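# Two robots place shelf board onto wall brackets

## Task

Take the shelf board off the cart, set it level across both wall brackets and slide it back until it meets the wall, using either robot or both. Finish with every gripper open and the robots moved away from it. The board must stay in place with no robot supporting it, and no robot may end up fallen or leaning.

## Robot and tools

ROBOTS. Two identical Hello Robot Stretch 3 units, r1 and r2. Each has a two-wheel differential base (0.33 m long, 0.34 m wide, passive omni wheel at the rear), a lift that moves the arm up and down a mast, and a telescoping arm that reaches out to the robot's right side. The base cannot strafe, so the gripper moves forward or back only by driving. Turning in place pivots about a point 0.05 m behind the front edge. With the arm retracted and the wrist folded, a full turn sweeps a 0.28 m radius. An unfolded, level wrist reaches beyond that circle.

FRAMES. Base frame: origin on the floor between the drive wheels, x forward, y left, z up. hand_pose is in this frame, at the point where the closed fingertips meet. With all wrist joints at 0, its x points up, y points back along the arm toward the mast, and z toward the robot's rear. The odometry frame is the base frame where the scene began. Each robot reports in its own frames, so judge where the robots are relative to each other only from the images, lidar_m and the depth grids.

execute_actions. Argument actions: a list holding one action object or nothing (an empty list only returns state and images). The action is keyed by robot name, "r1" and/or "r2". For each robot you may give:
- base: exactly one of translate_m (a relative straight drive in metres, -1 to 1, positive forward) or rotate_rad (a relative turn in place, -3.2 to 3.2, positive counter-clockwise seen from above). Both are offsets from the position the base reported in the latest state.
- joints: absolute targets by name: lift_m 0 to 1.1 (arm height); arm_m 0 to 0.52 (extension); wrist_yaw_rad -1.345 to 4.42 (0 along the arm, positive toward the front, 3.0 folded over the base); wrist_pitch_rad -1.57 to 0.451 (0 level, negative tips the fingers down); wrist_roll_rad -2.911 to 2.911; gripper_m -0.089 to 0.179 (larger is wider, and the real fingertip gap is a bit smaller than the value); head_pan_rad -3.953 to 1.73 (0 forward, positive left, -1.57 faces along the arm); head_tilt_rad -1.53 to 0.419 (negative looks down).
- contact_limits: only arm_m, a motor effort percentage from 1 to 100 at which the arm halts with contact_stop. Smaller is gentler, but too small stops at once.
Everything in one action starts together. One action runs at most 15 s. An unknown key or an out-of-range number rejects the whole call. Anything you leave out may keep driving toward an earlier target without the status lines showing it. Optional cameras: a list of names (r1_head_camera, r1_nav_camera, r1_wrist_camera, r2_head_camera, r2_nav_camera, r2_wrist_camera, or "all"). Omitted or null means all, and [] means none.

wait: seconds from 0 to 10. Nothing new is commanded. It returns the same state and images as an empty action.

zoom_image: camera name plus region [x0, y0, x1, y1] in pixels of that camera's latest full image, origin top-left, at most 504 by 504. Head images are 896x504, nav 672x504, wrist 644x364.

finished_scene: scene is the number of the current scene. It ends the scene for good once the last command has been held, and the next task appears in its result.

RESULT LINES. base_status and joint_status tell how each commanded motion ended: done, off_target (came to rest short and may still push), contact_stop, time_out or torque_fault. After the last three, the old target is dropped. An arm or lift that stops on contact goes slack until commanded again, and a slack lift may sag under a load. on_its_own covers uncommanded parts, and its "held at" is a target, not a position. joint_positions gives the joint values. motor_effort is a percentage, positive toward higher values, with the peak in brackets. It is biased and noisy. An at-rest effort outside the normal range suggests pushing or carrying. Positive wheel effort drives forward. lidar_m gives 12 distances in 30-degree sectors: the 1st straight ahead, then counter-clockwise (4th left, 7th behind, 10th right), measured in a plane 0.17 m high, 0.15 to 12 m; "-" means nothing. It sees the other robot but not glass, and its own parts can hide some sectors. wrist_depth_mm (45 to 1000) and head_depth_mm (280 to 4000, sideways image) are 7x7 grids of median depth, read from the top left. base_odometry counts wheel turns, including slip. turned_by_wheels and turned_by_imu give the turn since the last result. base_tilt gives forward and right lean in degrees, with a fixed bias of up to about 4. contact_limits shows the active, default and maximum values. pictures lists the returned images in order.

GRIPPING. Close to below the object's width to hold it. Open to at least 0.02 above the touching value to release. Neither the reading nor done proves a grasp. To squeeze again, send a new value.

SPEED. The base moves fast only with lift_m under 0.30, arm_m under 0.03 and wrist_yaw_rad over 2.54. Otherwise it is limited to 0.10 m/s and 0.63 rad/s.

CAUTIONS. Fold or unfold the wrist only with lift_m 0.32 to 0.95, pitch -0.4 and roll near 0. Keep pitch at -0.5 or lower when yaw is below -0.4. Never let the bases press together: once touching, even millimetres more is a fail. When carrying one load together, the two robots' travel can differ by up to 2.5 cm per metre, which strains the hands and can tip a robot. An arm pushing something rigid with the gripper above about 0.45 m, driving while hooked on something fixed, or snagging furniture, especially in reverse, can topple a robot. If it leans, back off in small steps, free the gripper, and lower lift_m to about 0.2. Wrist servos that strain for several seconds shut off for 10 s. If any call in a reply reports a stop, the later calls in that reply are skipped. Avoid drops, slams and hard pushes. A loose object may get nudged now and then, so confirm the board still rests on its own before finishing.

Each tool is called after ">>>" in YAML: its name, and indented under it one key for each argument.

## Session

>>> execute_actions:
  actions:
    - {"r1":{"joints":{"head_tilt_rad":-0.3}},"r2":{"joints":{"head_tilt_rad":-0.3}}}

Scene clock: 0.73 s.
r1.base_odometry: x=+0.000 y=+0.000 heading=+0.000 (m, m, rad; r1's odometry frame)
r1.turned_by_wheels: +0.000 (rad since the last result)
r1.turned_by_imu: +0.000 (rad since the last result)
r1.base_tilt: forward=-0.2 right=-1.7 (deg)
r1.lidar_m: 1.91 3.66 4.96 3.54 3.38 1.26 0.90 0.86 0.89 1.18 1.39 1.43
r1.head_depth_mm: 1544 1593 1639 1705 1772 1827 1648 / 1713 1775 1838 1899 1984 1974 1646 / 1894 1950 2057 2145 2230 2086 1643 / 2127 2241 2344 2460 2535 2104 1640 / 2461 2580 2745 2955 2866 2096 1641 / 2985 3163 3401 3603 2934 2096 1623 / 3684 3879 - 3939 2914 2099 1638
r1.base_status: not commanded
r1.joint_positions: lift_m=+0.314 arm_m=-0.002 wrist_yaw_rad=+3.122 wrist_pitch_rad=-0.591 wrist_roll_rad=-0.001 gripper_m=+0.037 head_pan_rad=+0.016 head_tilt_rad=-0.296
r1.joint_status: all done
r1.motor_effort: left_wheel=+0(0) right_wheel=-1(1) lift_m=+28(28) arm_m=+0(0) wrist_yaw_rad=-1(1) wrist_pitch_rad=+4(5) wrist_roll_rad=+1(0) gripper_m=+0(0) head_pan_rad=-1(0) head_tilt_rad=-2(30) (%)
r1.hand_pose: x=-0.0174 y=+0.0568 z=+0.2898 quat_wxyz=(+0.213, +0.678, +0.200, +0.675) (m; r1's base frame)
r1.wrist_depth_mm: - - - - - - - / - - - 963 952 926 886 / 797 782 - 744 749 744 731 / 662 660 635 638 623 623 615 / 553 558 571 555 554 529 522 / 487 - - - - 464 465 / 442 - - - 409 418 411
r2.base_odometry: x=+0.000 y=+0.000 heading=+0.000 (m, m, rad; r2's odometry frame)
r2.turned_by_wheels: +0.000 (rad since the last result)
r2.turned_by_imu: +0.000 (rad since the last result)
r2.base_tilt: forward=-0.4 right=-1.1 (deg)
r2.lidar_m: 1.59 2.47 7.38 4.09 3.32 1.89 0.94 0.76 0.75 0.82 1.27 1.46
r2.head_depth_mm: 1296 1355 1416 1485 1549 1621 1595 / 1383 1451 1507 1580 1663 1737 1616 / 1470 1535 1622 1702 1792 1876 1608 / 1575 1659 1741 1844 1935 2009 1608 / 1695 1792 1894 2008 2132 2108 1629 / 1829 1936 2070 2174 2347 2109 1640 / 2002 2121 2259 2433 2601 2138 1627
r2.base_status: not commanded
r2.joint_positions: lift_m=+0.494 arm_m=+0.001 wrist_yaw_rad=+3.045 wrist_pitch_rad=-0.472 wrist_roll_rad=-0.014 gripper_m=+0.037 head_pan_rad=-0.015 head_tilt_rad=-0.296
r2.joint_status: all done
r2.motor_effort: left_wheel=+0(0) right_wheel=+0(0) lift_m=+28(27) arm_m=+0(1) wrist_yaw_rad=+0(1) wrist_pitch_rad=+6(7) wrist_roll_rad=+1(0) gripper_m=+0(0) head_pan_rad=+1(1) head_tilt_rad=+0(16) (%)
r2.hand_pose: x=-0.0003 y=+0.0705 z=+0.4942 quat_wxyz=(+0.198, +0.689, +0.134, +0.684) (m; r2's base frame)
r2.wrist_depth_mm: - - - - - - - / - - - - - - - / - - - - - - - / - - - - - - - / 814 843 - 849 877 905 913 / 711 715 - 731 764 764 767 / 616 623 629 641 625 658 672
pictures: r1_head_camera (sideways: a quarter turn clockwise sets it upright), r1_nav_camera (sideways: a quarter turn counterclockwise sets it upright), r1_wrist_camera, r2_head_camera (sideways: a quarter turn clockwise sets it upright), r2_nav_camera (sideways: a quarter turn counterclockwise sets it upright), r2_wrist_camera
Images, in order (width x height): r1_head_camera 896x504, r1_nav_camera 672x504, r1_wrist_camera 644x364, r2_head_camera 896x504, r2_nav_camera 672x504, r2_wrist_camera 644x364.

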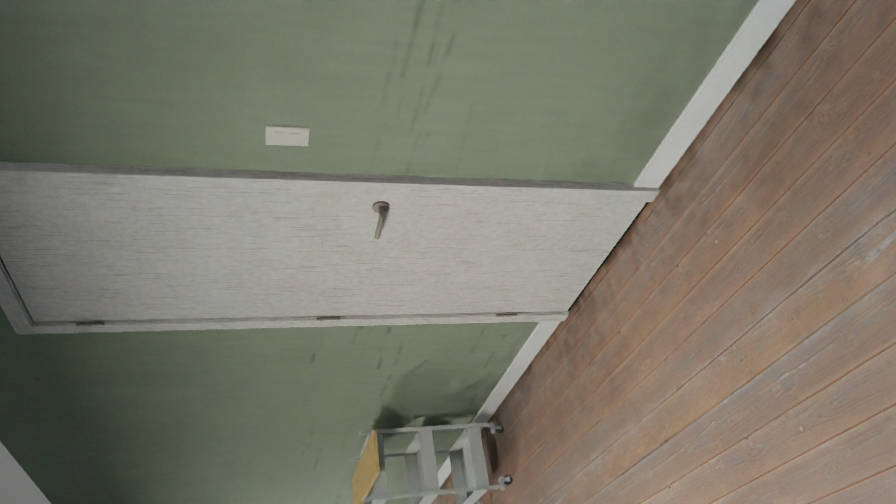

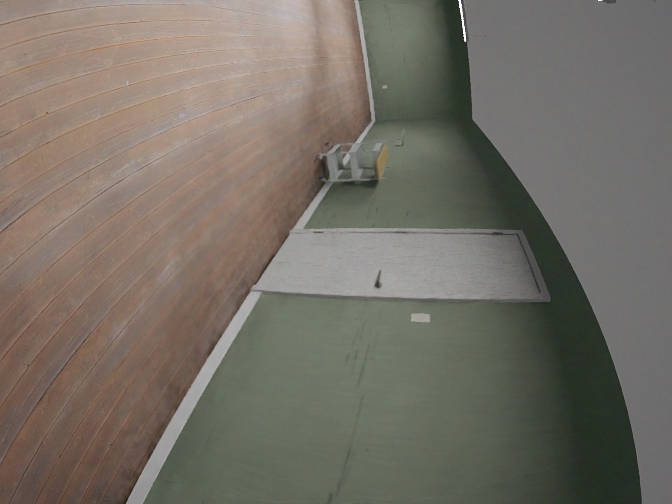

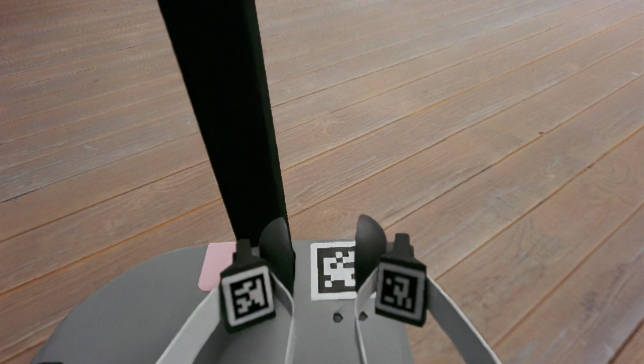

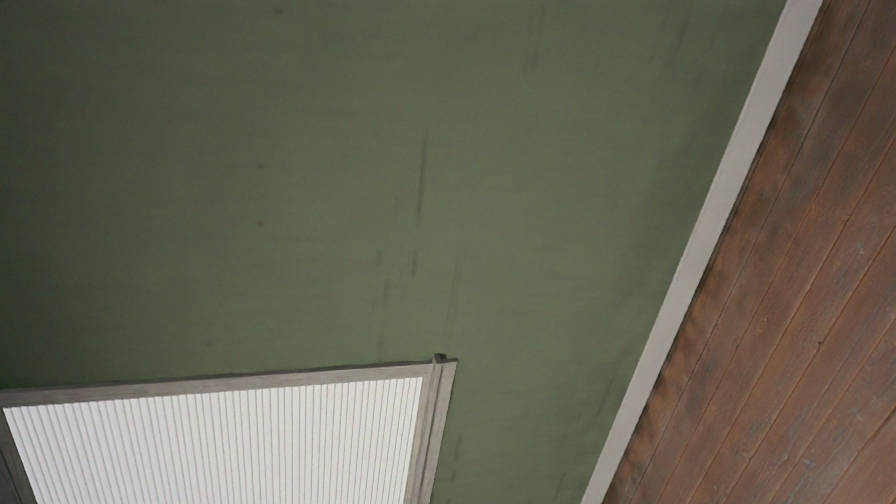

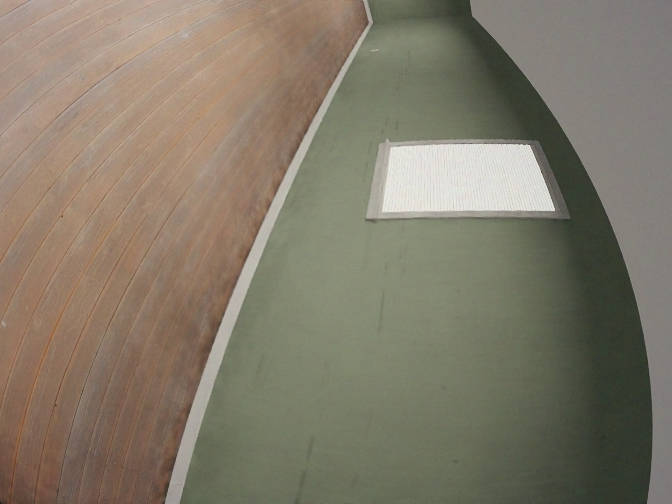

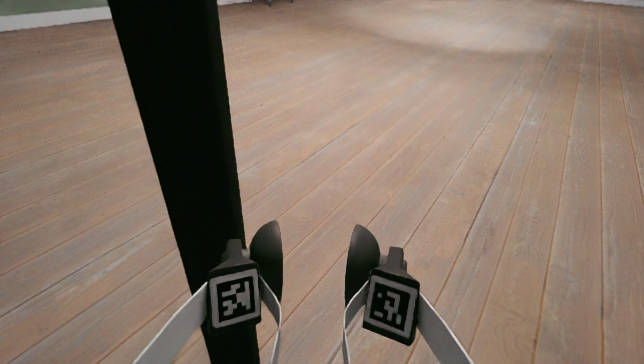

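>>> execute_actions:
  actions:
    - {"r1":{"joints":{"head_pan_rad":0.6,"head_tilt_rad":-0.2}},"r2":{"joints":{"head_pan_rad":1.2,"head_tilt_rad":-0.2}}}
  cameras: ["r1_head_camera","r1_nav_camera","r2_head_camera","r2_nav_camera"]

Scene clock: 2.40 s.
r1.base_odometry: x=+0.000 y=+0.000 heading=+0.000 (m, m, rad; r1's odometry frame)
r1.turned_by_wheels: +0.000 (rad since the last result)
r1.turned_by_imu: +0.000 (rad since the last result)
r1.base_tilt: forward=-0.2 right=-1.7 (deg)
r1.lidar_m: 1.91 3.66 4.93 3.53 3.39 1.26 0.90 0.86 0.88 1.18 1.39 1.43
r1.head_depth_mm: 3238 - - 3927 3558 2405 1808 / 3192 - - - 3596 2396 1817 / 3199 - - - 3540 2399 1816 / 3237 - - - 3556 2386 1817 / 3175 - - - 3556 2388 1812 / 3137 - - - 3580 2409 1807 / 3194 - - - 3562 2402 1800
r1.base_status: not commanded
r1.joint_positions: lift_m=+0.314 arm_m=-0.002 wrist_yaw_rad=+3.122 wrist_pitch_rad=-0.591 wrist_roll_rad=-0.001 gripper_m=+0.037 head_pan_rad=+0.593 head_tilt_rad=-0.211
r1.joint_status: all done
r1.motor_effort: left_wheel=+0(0) right_wheel=-1(0) lift_m=+28(28) arm_m=+0(0) wrist_yaw_rad=+0(1) wrist_pitch_rad=+5(5) wrist_roll_rad=+0(0) gripper_m=+0(0) head_pan_rad=+4(42) head_tilt_rad=+8(21) (%)
r1.hand_pose: x=-0.0174 y=+0.0568 z=+0.2898 quat_wxyz=(+0.213, +0.678, +0.200, +0.675) (m; r1's base frame)
r1.wrist_depth_mm: - - - - - - - / - - - 944 959 933 942 / 807 777 - 760 750 746 729 / 662 650 644 630 622 624 608 / 564 561 576 559 549 531 527 / 491 - - - - 473 463 / 439 - - - 405 415 409
r2.base_odometry: x=+0.000 y=+0.000 heading=+0.000 (m, m, rad; r2's odometry frame)
r2.turned_by_wheels: +0.000 (rad since the last result)
r2.turned_by_imu: +0.000 (rad since the last result)
r2.base_tilt: forward=-0.5 right=-1.0 (deg)
r2.lidar_m: 1.59 2.48 7.33 4.12 3.33 1.89 0.94 0.76 0.75 0.82 1.27 1.46
r2.head_depth_mm: 2950 - - - 3559 2345 1762 / 2975 - - - 3551 2357 1758 / 2927 - - - 3622 2369 1782 / 2917 - - - 3682 2421 1782 / 2925 - - - 3682 2380 1781 / 2843 - - - 3733 2431 1786 / 2877 - - - 3769 2440 1802
r2.base_status: not commanded
r2.joint_positions: lift_m=+0.494 arm_m=+0.001 wrist_yaw_rad=+3.045 wrist_pitch_rad=-0.472 wrist_roll_rad=-0.014 gripper_m=+0.037 head_pan_rad=+1.193 head_tilt_rad=-0.211
r2.joint_status: all done
r2.motor_effort: left_wheel=+1(0) right_wheel=+0(0) lift_m=+28(27) arm_m=-1(1) wrist_yaw_rad=+0(1) wrist_pitch_rad=+7(7) wrist_roll_rad=+0(0) gripper_m=+0(0) head_pan_rad=+3(36) head_tilt_rad=+2(12) (%)
r2.hand_pose: x=-0.0003 y=+0.0705 z=+0.4942 quat_wxyz=(+0.198, +0.689, +0.134, +0.684) (m; r2's base frame)
r2.wrist_depth_mm: - - - - - - - / - - - - - - - / - - - - - - - / - - - - - - - / 815 828 - 872 898 897 918 / 705 706 - 744 764 760 764 / 614 627 624 637 631 658 674
pictures: r1_head_camera (sideways: a quarter turn clockwise sets it upright), r1_nav_camera (sideways: a quarter turn counterclockwise sets it upright), r2_head_camera (sideways: a quarter turn clockwise sets it upright), r2_nav_camera (sideways: a quarter turn counterclockwise sets it upright)
Images, in order (width x height): r1_head_camera 896x504, r1_nav_camera 672x504, r2_head_camera 896x504, r2_nav_camera 672x504.

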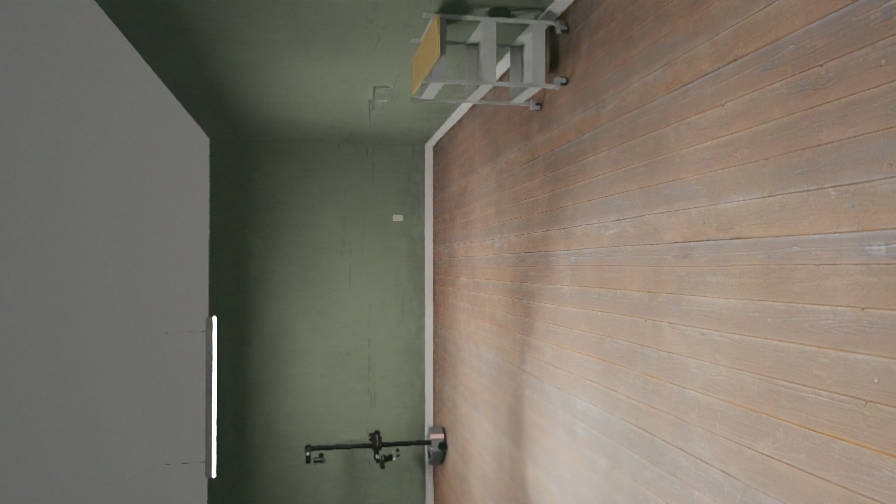

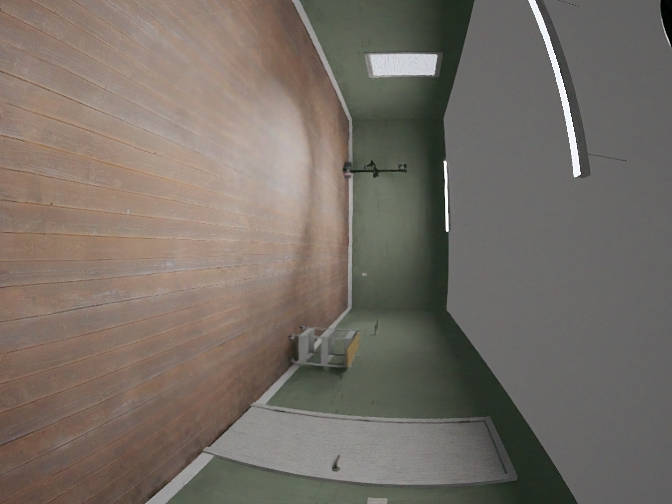

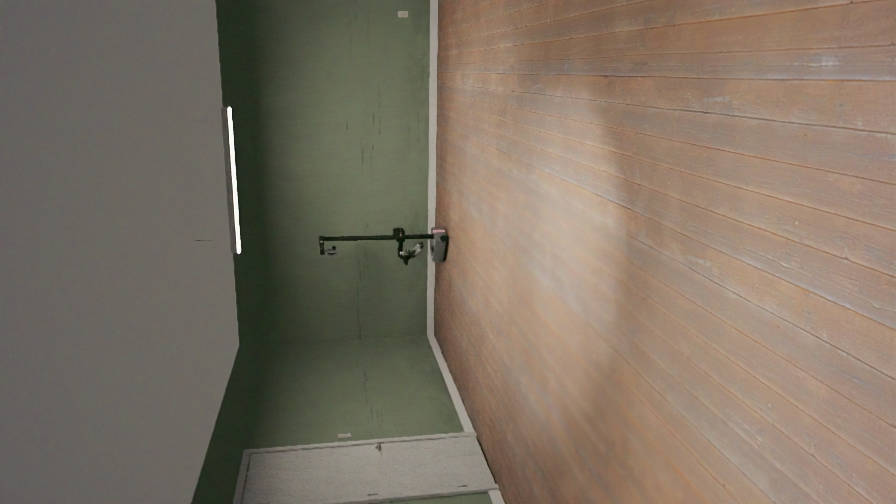

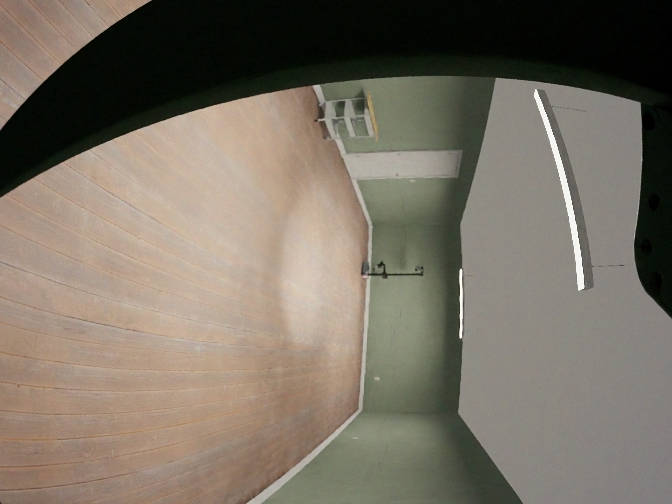

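>>> execute_actions:
  actions:
    - {"r1":{"base":{"rotate_rad":0.565},"joints":{"head_pan_rad":0.0,"lift_m":0.28}},"r2":{"base":{"rotate_rad":1.26},"joints":{"head_pan_rad":0.0,"lift_m":0.28}}}
  cameras: ["r1_nav_camera","r2_nav_camera"]

>>> execute_actions:
  actions:
    - {"r1":{"base":{"translate_m":1.0}},"r2":{"base":{"translate_m":1.0}}}
  cameras: []

>>> execute_actions:
  actions:
    - {"r1":{"base":{"translate_m":0.5}},"r2":{"base":{"translate_m":1.0}}}
  cameras: ["r1_head_camera","r1_nav_camera","r2_head_camera","r2_nav_camera"]

Scene clock: 9.60 s.
r1.base_odometry: x=+0.000 y=+0.000 heading=+0.565 (m, m, rad; r1's odometry frame)
r1.turned_by_wheels: +0.565 (rad since the last result)
r1.turned_by_imu: +0.564 (rad since the last result)
r1.base_tilt: forward=-0.1 right=-1.7 (deg)
r1.lidar_m: 3.80 4.76 3.49 3.23 1.21 0.89 0.86 0.89 1.23 1.39 1.44 1.98
r1.head_depth_mm: 3192 3892 3827 3754 3497 2417 1814 / 3145 - - - 3620 2393 1812 / 3190 - - - 3533 2400 1826 / 3178 - - - 3601 2364 1807 / 3208 - - - 3558 2360 1808 / 3204 - - - 3550 2397 1815 / 3189 - - - 3602 2400 1798
r1.base_status: done
r1.joint_positions: lift_m=+0.280 arm_m=-0.002 wrist_yaw_rad=+3.122 wrist_pitch_rad=-0.591 wrist_roll_rad=-0.001 gripper_m=+0.037 head_pan_rad=+0.007 head_tilt_rad=-0.211
r1.joint_status: all done
r1.motor_effort: left_wheel=-2(12) right_wheel=+1(9) lift_m=+23(19) arm_m=+0(1) wrist_yaw_rad=+0(1) wrist_pitch_rad=+5(5) wrist_roll_rad=+0(0) gripper_m=+1(0) head_pan_rad=-4(43) head_tilt_rad=+7(7) (%)
r1.hand_pose: x=-0.0174 y=+0.0567 z=+0.2561 quat_wxyz=(+0.213, +0.678, +0.200, +0.675) (m; r1's base frame)
r1.wrist_depth_mm: - - - - - - - / 939 924 - 881 853 859 844 / 737 730 - 704 697 673 673 / 607 601 596 578 575 570 560 / 514 524 - - 513 492 484 / 463 - - - - 432 420 / - - - - 378 380 375
r2.base_odometry: x=+0.000 y=+0.000 heading=+1.260 (m, m, rad; r2's odometry frame)
r2.turned_by_wheels: +1.260 (rad since the last result)
r2.turned_by_imu: +1.247 (rad since the last result)
r2.base_tilt: forward=-0.4 right=-1.1 (deg)
r2.lidar_m: 5.66 3.63 3.29 1.30 0.83 0.75 0.76 0.92 1.46 1.47 1.80 3.55
r2.head_depth_mm: 2952 - - - 3544 2345 1778 / 2933 - - - 3607 2366 1764 / 2958 - - - 3681 2382 1775 / 2886 - - - 3682 2397 1778 / 2882 - - - 3693 2420 1787 / 2857 - - - 3747 2432 1792 / 2844 - - - 3790 2449 1818
r2.base_status: done
r2.joint_positions: lift_m=+0.280 arm_m=+0.001 wrist_yaw_rad=+3.045 wrist_pitch_rad=-0.473 wrist_roll_rad=-0.014 gripper_m=+0.037 head_pan_rad=+0.007 head_tilt_rad=-0.211
r2.joint_status: all done
r2.motor_effort: left_wheel=-3(13) right_wheel=+2(6) lift_m=+24(25) arm_m=-1(1) wrist_yaw_rad=+0(1) wrist_pitch_rad=+7(7) wrist_roll_rad=+0(0) gripper_m=+0(0) head_pan_rad=-2(33) head_tilt_rad=+2(3) (%)
r2.hand_pose: x=-0.0003 y=+0.0704 z=+0.2806 quat_wxyz=(+0.198, +0.689, +0.134, +0.684) (m; r2's base frame)
r2.wrist_depth_mm: 700 - - - - - - / 714 850 - - - - - / 748 827 844 889 910 953 936 / 652 656 672 695 705 725 744 / 538 542 - 569 577 587 593 / 469 498 - - 497 498 502 / - - - - 413 434 436
pictures: r1_nav_camera (sideways: a quarter turn counterclockwise sets it upright), r2_nav_camera (sideways: a quarter turn counterclockwise sets it upright)
Images, in order (width x height): r1_nav_camera 672x504, r2_nav_camera 672x504.

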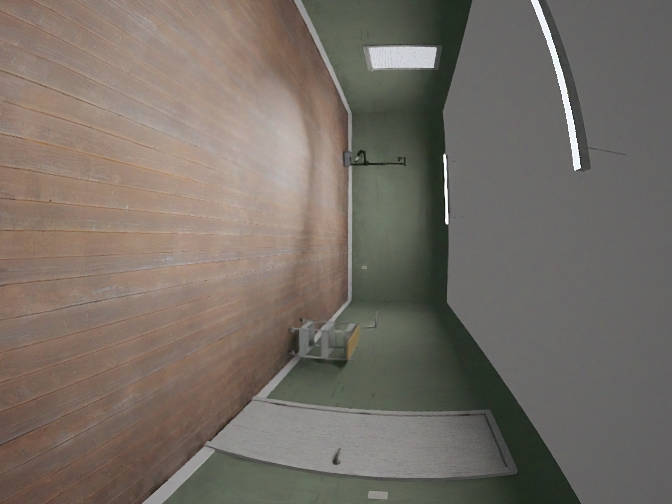

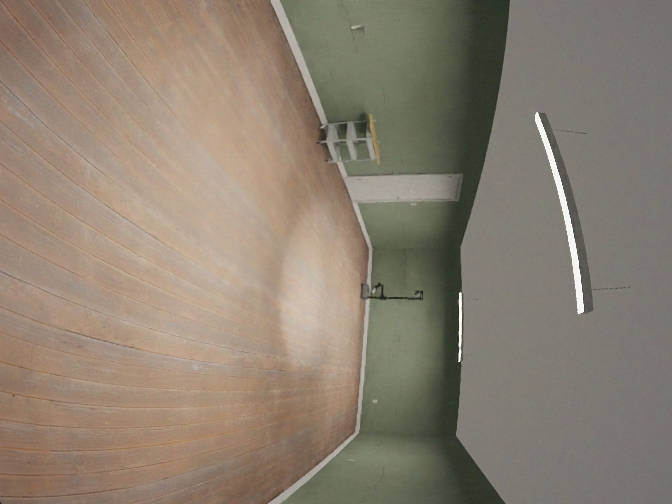

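Scene clock: 14.53 s.
r1.base_odometry: x=+0.845 y=+0.535 heading=+0.565 (m, m, rad; r1's odometry frame)
r1.turned_by_wheels: +0.000 (rad since the last result)
r1.turned_by_imu: +0.004 (rad since the last result)
r1.base_tilt: forward=-0.2 right=-1.7 (deg)
r1.lidar_m: 5.54 4.71 3.48 3.37 2.62 1.93 1.86 1.93 1.44 1.40 1.46 1.97
r1.head_depth_mm: 3153 - 3962 3744 2997 2403 1813 / 3190 - - - 3585 2412 1816 / 3109 - - - 3544 2415 1814 / 3242 - - - 3584 2377 1813 / 3142 - - - 3542 2407 1807 / 3171 - - - 3646 2405 1798 / 3186 - - - 3617 2400 1805
r1.base_status: done
r1.joint_positions: lift_m=+0.280 arm_m=-0.002 wrist_yaw_rad=+3.122 wrist_pitch_rad=-0.591 wrist_roll_rad=-0.001 gripper_m=+0.037 head_pan_rad=+0.007 head_tilt_rad=-0.210
r1.joint_status: not commanded
r1.motor_effort: left_wheel=-3(10) right_wheel=+2(6) lift_m=+23(23) arm_m=+1(1) wrist_yaw_rad=-1(0) wrist_pitch_rad=+5(5) wrist_roll_rad=+0(0) gripper_m=+0(0) head_pan_rad=-4(4) head_tilt_rad=+7(6) (%)
r1.hand_pose: x=-0.0174 y=+0.0567 z=+0.2561 quat_wxyz=(+0.213, +0.678, +0.200, +0.675) (m; r1's base frame)
r1.wrist_depth_mm: - - - - - - - / 933 903 - 898 862 847 823 / 743 720 - 705 706 687 674 / 611 594 596 592 584 578 567 / 512 529 - - 504 480 486 / 459 - - - - 430 425 / - - - - 376 382 376
r2.base_odometry: x=+0.306 y=+0.952 heading=+1.260 (m, m, rad; r2's odometry frame)
r2.turned_by_wheels: +0.000 (rad since the last result)
r2.turned_by_imu: +0.008 (rad since the last result)
r2.base_tilt: forward=-0.4 right=-1.1 (deg)
r2.lidar_m: 4.99 3.25 2.95 2.88 1.85 1.68 1.70 1.99 1.81 1.83 2.25 4.48
r2.head_depth_mm: 2987 - - - 3592 2344 1752 / 2908 - - - 3633 2372 1762 / 2958 - - - 3643 2387 1764 / 2909 - - - 3664 2404 1796 / 2850 - - - 3704 2435 1782 / 2853 - - - 3761 2448 1801 / 2822 - - - 3808 2440 1792
r2.base_status: done
r2.joint_positions: lift_m=+0.280 arm_m=+0.001 wrist_yaw_rad=+3.045 wrist_pitch_rad=-0.473 wrist_roll_rad=-0.014 gripper_m=+0.037 head_pan_rad=+0.007 head_tilt_rad=-0.210
r2.joint_status: not commanded
r2.motor_effort: left_wheel=-3(10) right_wheel=+2(7) lift_m=+25(24) arm_m=-1(1) wrist_yaw_rad=+0(1) wrist_pitch_rad=+7(7) wrist_roll_rad=+0(0) gripper_m=+0(0) head_pan_rad=-2(2) head_tilt_rad=+3(3) (%)
r2.hand_pose: x=-0.0003 y=+0.0704 z=+0.2806 quat_wxyz=(+0.198, +0.689, +0.134, +0.684) (m; r2's base frame)
r2.wrist_depth_mm: - - - - - - - / - - - - - - - / 821 830 867 888 907 924 957 / 641 669 689 695 697 724 745 / 537 545 - 568 581 587 595 / 468 491 - - 502 496 505 / - - - - 414 434 436
pictures: none
No camera images: the call's "cameras" was empty. Leave "cameras" out to get every camera's image.

Scene clock: 19.47 s.
r1.base_odometry: x=+1.267 y=+0.803 heading=+0.565 (m, m, rad; r1's odometry frame)
r1.turned_by_wheels: +0.000 (rad since the last result)
r1.turned_by_imu: +0.002 (rad since the last result)
r1.base_tilt: forward=-0.2 right=-1.7 (deg)
r1.lidar_m: 5.67 3.96 3.50 3.35 3.31 2.44 2.36 1.97 1.45 1.38 1.44 2.02
r1.head_depth_mm: 3132 - - - 3533 2408 1806 / 3195 - - - 3595 2386 1802 / 3212 - - - 3592 2415 1819 / 3179 - - - 3531 2406 1791 / 3116 - - - 3584 2402 1802 / 3152 - - - 3573 2392 1817 / 3180 - - - 3600 2391 1809
r1.base_status: done
r1.joint_positions: lift_m=+0.280 arm_m=-0.002 wrist_yaw_rad=+3.122 wrist_pitch_rad=-0.591 wrist_roll_rad=-0.001 gripper_m=+0.037 head_pan_rad=+0.007 head_tilt_rad=-0.210
r1.joint_status: not commanded
r1.motor_effort: left_wheel=-3(9) right_wheel=+1(5) lift_m=+23(23) arm_m=+0(1) wrist_yaw_rad=+0(0) wrist_pitch_rad=+5(5) wrist_roll_rad=+0(0) gripper_m=+0(0) head_pan_rad=-3(4) head_tilt_rad=+7(6) (%)
r1.hand_pose: x=-0.0174 y=+0.0567 z=+0.2561 quat_wxyz=(+0.213, +0.678, +0.200, +0.675) (m; r1's base frame)
r1.wrist_depth_mm: - - - - - - - / 953 909 - 882 869 860 829 / 730 745 - 707 688 695 679 / 617 603 596 585 582 571 563 / 517 523 - - 503 491 482 / 459 - - - - 427 422 / - - - - 373 383 376
r2.base_odometry: x=+0.612 y=+1.904 heading=+1.260 (m, m, rad; r2's odometry frame)
r2.turned_by_wheels: +0.000 (rad since the last result)
r2.turned_by_imu: +0.008 (rad since the last result)
r2.base_tilt: forward=-0.5 right=-1.1 (deg)
r2.lidar_m: 3.95 2.52 2.59 2.61 2.86 2.62 2.63 2.38 2.17 2.19 2.70 5.43
r2.head_depth_mm: 2961 - - - 3585 2341 1755 / 2977 - - - 3626 2382 1769 / 2947 - - - 3653 2381 1768 / 2912 - - - 3658 2411 1779 / 2836 - - - 3686 2405 1786 / 2863 - - - 3742 2408 1810 / 2859 - 3962 - 3800 2433 1809
r2.base_status: done
r2.joint_positions: lift_m=+0.280 arm_m=+0.001 wrist_yaw_rad=+3.045 wrist_pitch_rad=-0.473 wrist_roll_rad=-0.014 gripper_m=+0.037 head_pan_rad=+0.007 head_tilt_rad=-0.210
r2.joint_status: not commanded
r2.motor_effort: left_wheel=-3(11) right_wheel=+2(7) lift_m=+25(25) arm_m=+0(0) wrist_yaw_rad=+0(0) wrist_pitch_rad=+6(7) wrist_roll_rad=+0(0) gripper_m=+0(0) head_pan_rad=-2(2) head_tilt_rad=+4(3) (%)
r2.hand_pose: x=-0.0003 y=+0.0704 z=+0.2806 quat_wxyz=(+0.198, +0.689, +0.134, +0.684) (m; r2's base frame)
r2.wrist_depth_mm: - - - - - - - / - - - - - - - / 823 822 855 896 921 924 940 / 648 648 686 694 701 711 736 / 542 551 - 564 576 586 594 / 470 496 - - 502 498 505 / - - - - 415 433 436
pictures: r1_head_camera (sideways: a quarter turn clockwise sets it upright), r1_nav_camera (sideways: a quarter turn counterclockwise sets it upright), r2_head_camera (sideways: a quarter turn clockwise sets it upright), r2_nav_camera (sideways: a quarter turn counterclockwise sets it upright)
Images, in order (width x height): r1_head_camera 896x504, r1_nav_camera 672x504, r2_head_camera 896x504, r2_nav_camera 672x504.

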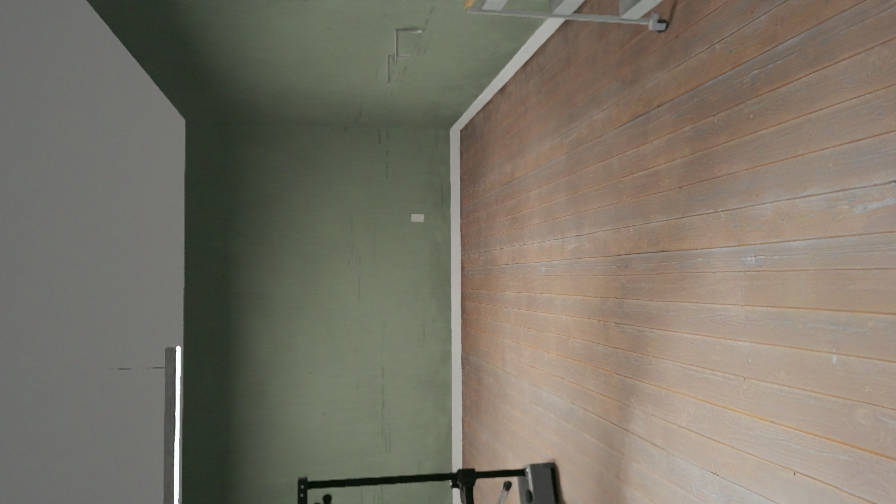

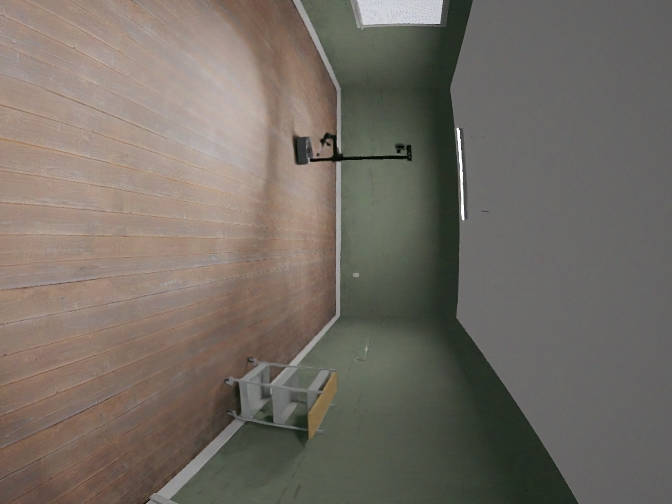

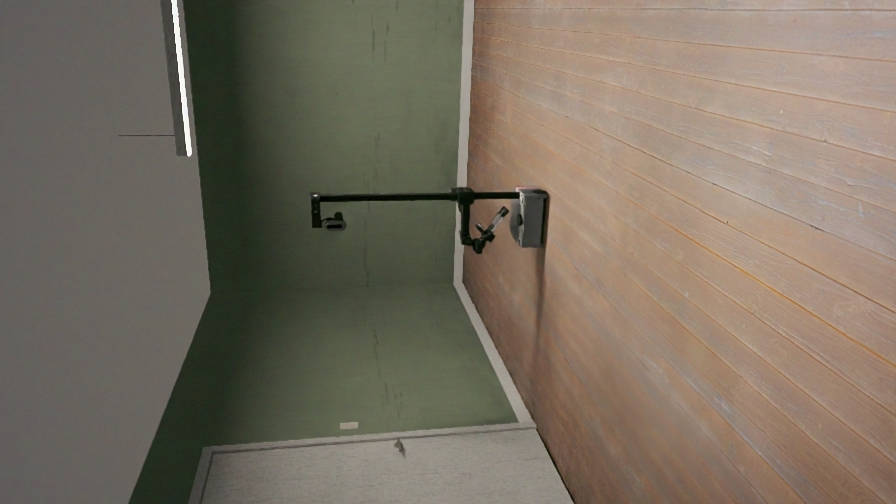

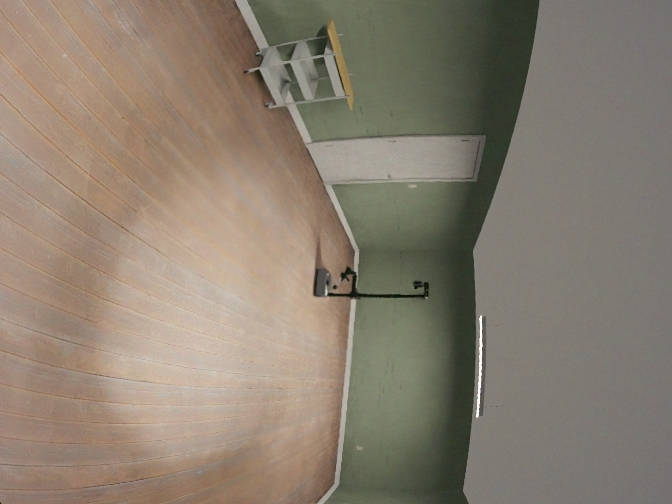

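>>> execute_actions:
  actions:
    - {"r1":{"base":{"rotate_rad":-0.27}},"r2":{"base":{"rotate_rad":0.72}}}
  cameras: []

>>> execute_actions:
  actions:
    - {"r1":{"base":{"translate_m":1.0}},"r2":{"base":{"translate_m":1.0}}}
  cameras: ["r1_head_camera","r1_nav_camera","r2_head_camera","r2_nav_camera"]

Scene clock: 22.27 s.
r1.base_odometry: x=+1.267 y=+0.803 heading=+0.295 (m, m, rad; r1's odometry frame)
r1.turned_by_wheels: -0.270 (rad since the last result)
r1.turned_by_imu: -0.268 (rad since the last result)
r1.base_tilt: forward=-0.1 right=-1.6 (deg)
r1.lidar_m: 2.25 3.93 3.90 3.36 3.36 2.72 2.35 2.36 1.62 1.41 1.38 1.61
r1.head_depth_mm: 2237 2252 2267 2305 2389 2316 1805 / 2641 2726 2784 2674 2680 2416 1814 / 2990 3279 3364 3167 2735 2325 1821 / 3168 - - - 3600 2420 1811 / 3142 - - - 3617 2401 1825 / 3152 - - - 3552 2393 1804 / 3155 - - - 3576 2403 1801
r1.base_status: done
r1.joint_positions: lift_m=+0.280 arm_m=-0.002 wrist_yaw_rad=+3.122 wrist_pitch_rad=-0.591 wrist_roll_rad=-0.001 gripper_m=+0.037 head_pan_rad=+0.007 head_tilt_rad=-0.210
r1.joint_status: not commanded
r1.motor_effort: left_wheel=+3(12) right_wheel=-2(7) lift_m=+23(23) arm_m=+1(0) wrist_yaw_rad=+0(0) wrist_pitch_rad=+5(5) wrist_roll_rad=+0(0) gripper_m=+0(0) head_pan_rad=-4(3) head_tilt_rad=+6(7) (%)
r1.hand_pose: x=-0.0174 y=+0.0566 z=+0.2561 quat_wxyz=(+0.213, +0.678, +0.200, +0.675) (m; r1's base frame)
r1.wrist_depth_mm: - - - - - - - / 945 924 - 897 896 849 828 / 734 732 - 714 689 681 687 / 613 600 600 580 576 565 563 / 520 528 - - 509 486 483 / 464 - - - - 427 424 / - - - - 377 384 378
r2.base_odometry: x=+0.612 y=+1.904 heading=+1.980 (m, m, rad; r2's odometry frame)
r2.turned_by_wheels: +0.720 (rad since the last result)
r2.turned_by_imu: +0.711 (rad since the last result)
r2.base_tilt: forward=-0.4 right=-1.1 (deg)
r2.lidar_m: 2.52 2.59 2.72 2.69 2.65 2.74 2.24 2.17 2.28 3.24 3.94 3.56
r2.head_depth_mm: 2962 3424 3612 3694 3555 2364 1767 / 2943 3217 3355 3428 3458 2391 1778 / 2898 3015 3100 3158 3008 2406 1779 / 2752 2809 2911 2982 3002 2417 1810 / 2600 2692 2772 2847 2931 2420 1786 / 2473 2554 2598 2687 2760 2430 1782 / 2341 2410 2482 2532 2606 2437 1800
r2.base_status: done
r2.joint_positions: lift_m=+0.280 arm_m=+0.001 wrist_yaw_rad=+3.045 wrist_pitch_rad=-0.473 wrist_roll_rad=-0.014 gripper_m=+0.037 head_pan_rad=+0.007 head_tilt_rad=-0.210
r2.joint_status: not commanded
r2.motor_effort: left_wheel=-2(13) right_wheel=+2(7) lift_m=+24(25) arm_m=-1(0) wrist_yaw_rad=+0(0) wrist_pitch_rad=+7(7) wrist_roll_rad=+0(0) gripper_m=+1(0) head_pan_rad=-1(2) head_tilt_rad=+4(3) (%)
r2.hand_pose: x=-0.0003 y=+0.0704 z=+0.2806 quat_wxyz=(+0.198, +0.689, +0.134, +0.684) (m; r2's base frame)
r2.wrist_depth_mm: - - - - - - - / - - - - - - - / 815 813 862 880 910 940 963 / 656 662 684 681 707 723 748 / 540 547 - 566 579 593 594 / 473 496 - - 504 494 507 / - - - - 414 428 435
pictures: none
No camera images: the call's "cameras" was empty. Leave "cameras" out to get every camera's image.

Scene clock: 27.30 s.
r1.base_odometry: x=+2.224 y=+1.093 heading=+0.295 (m, m, rad; r1's odometry frame)
r1.turned_by_wheels: +0.000 (rad since the last result)
r1.turned_by_imu: +0.004 (rad since the last result)
r1.base_tilt: forward=-0.2 right=-1.7 (deg)
r1.lidar_m: 1.45 2.40 4.15 3.62 3.63 3.83 3.33 2.29 1.31 1.12 1.12 1.27
r1.head_depth_mm: 1831 1845 1884 1910 1543 1476 1483 / 2163 2213 2243 2295 1673 1746 1685 / 2664 2726 2787 2886 2897 2409 1781 / 3099 3613 3749 3812 3425 2418 1809 / 3169 - - - 3561 2409 1809 / 3188 - - - 3589 2388 1803 / 3207 - - - 3565 2406 1815
r1.base_status: done
r1.joint_positions: lift_m=+0.280 arm_m=-0.002 wrist_yaw_rad=+3.122 wrist_pitch_rad=-0.591 wrist_roll_rad=-0.001 gripper_m=+0.037 head_pan_rad=+0.007 head_tilt_rad=-0.210
r1.joint_status: not commanded
r1.motor_effort: left_wheel=+3(15) right_wheel=-2(3) lift_m=+23(23) arm_m=+1(0) wrist_yaw_rad=+0(1) wrist_pitch_rad=+5(5) wrist_roll_rad=+0(0) gripper_m=-1(0) head_pan_rad=-4(3) head_tilt_rad=+6(6) (%)
r1.hand_pose: x=-0.0174 y=+0.0566 z=+0.2561 quat_wxyz=(+0.213, +0.678, +0.200, +0.675) (m; r1's base frame)
r1.wrist_depth_mm: - - - - - - - / 927 919 - 868 857 844 846 / 750 735 - 709 699 678 679 / 607 598 586 592 577 563 568 / 514 525 - - 511 495 489 / 459 - - - - 431 421 / - - - - 375 382 374
r2.base_odometry: x=+0.215 y=+2.822 heading=+1.979 (m, m, rad; r2's odometry frame)
r2.turned_by_wheels: +0.000 (rad since the last result)
r2.turned_by_imu: +0.008 (rad since the last result)
r2.base_tilt: forward=-0.4 right=-1.0 (deg)
r2.lidar_m: 1.53 1.71 1.80 2.54 3.12 3.25 3.11 3.05 3.22 4.53 2.39 1.73
r2.head_depth_mm: 2140 2216 2294 2384 2468 2137 1760 / 2006 2062 2142 2223 1971 1944 1754 / 1878 1947 2001 2068 1812 1953 1714 / 1774 1830 1888 1935 1955 2051 1780 / 1696 1742 1794 1840 1885 1971 1791 / 1606 1645 1688 1743 1792 1851 1784 / 1536 1563 1608 1645 1691 1749 1748
r2.base_status: done
r2.joint_positions: lift_m=+0.280 arm_m=+0.001 wrist_yaw_rad=+3.045 wrist_pitch_rad=-0.473 wrist_roll_rad=-0.014 gripper_m=+0.037 head_pan_rad=+0.007 head_tilt_rad=-0.210
r2.joint_status: not commanded
r2.motor_effort: left_wheel=-3(11) right_wheel=+2(7) lift_m=+25(24) arm_m=+0(0) wrist_yaw_rad=+0(0) wrist_pitch_rad=+7(7) wrist_roll_rad=+0(0) gripper_m=+0(0) head_pan_rad=-2(2) head_tilt_rad=+3(3) (%)
r2.hand_pose: x=-0.0003 y=+0.0704 z=+0.2806 quat_wxyz=(+0.198, +0.689, +0.134, +0.684) (m; r2's base frame)
r2.wrist_depth_mm: - - - - - - - / - - - - - - - / 816 817 848 886 917 923 944 / 641 658 677 682 706 735 743 / 547 549 - 566 577 581 596 / 473 492 - - 499 496 507 / - - - - 413 432 434
pictures: r1_head_camera (sideways: a quarter turn clockwise sets it upright), r1_nav_camera (sideways: a quarter turn counterclockwise sets it upright), r2_head_camera (sideways: a quarter turn clockwise sets it upright), r2_nav_camera (sideways: a quarter turn counterclockwise sets it upright)
Images, in order (width x height): r1_head_camera 896x504, r1_nav_camera 672x504, r2_head_camera 896x504, r2_nav_camera 672x504.

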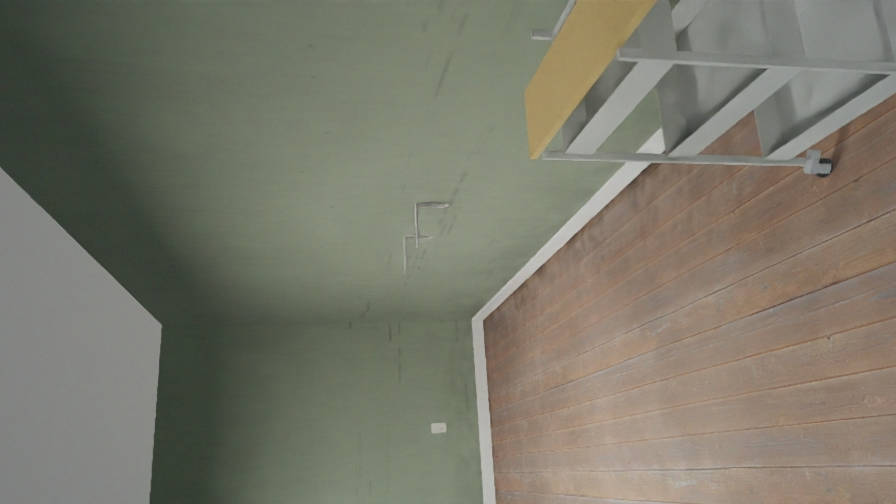

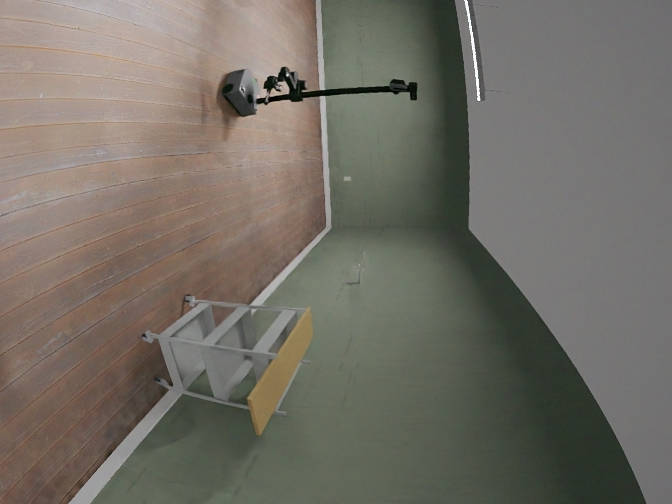

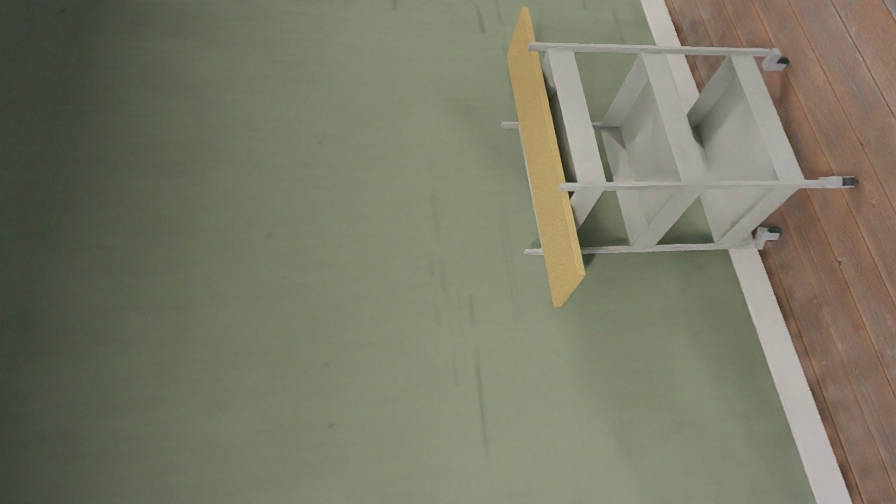

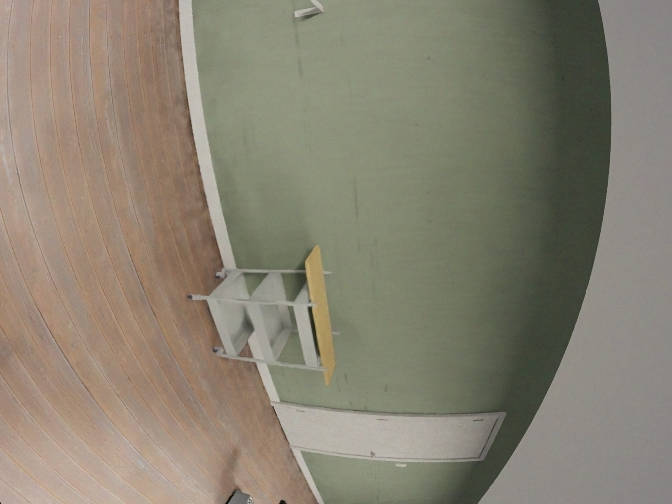

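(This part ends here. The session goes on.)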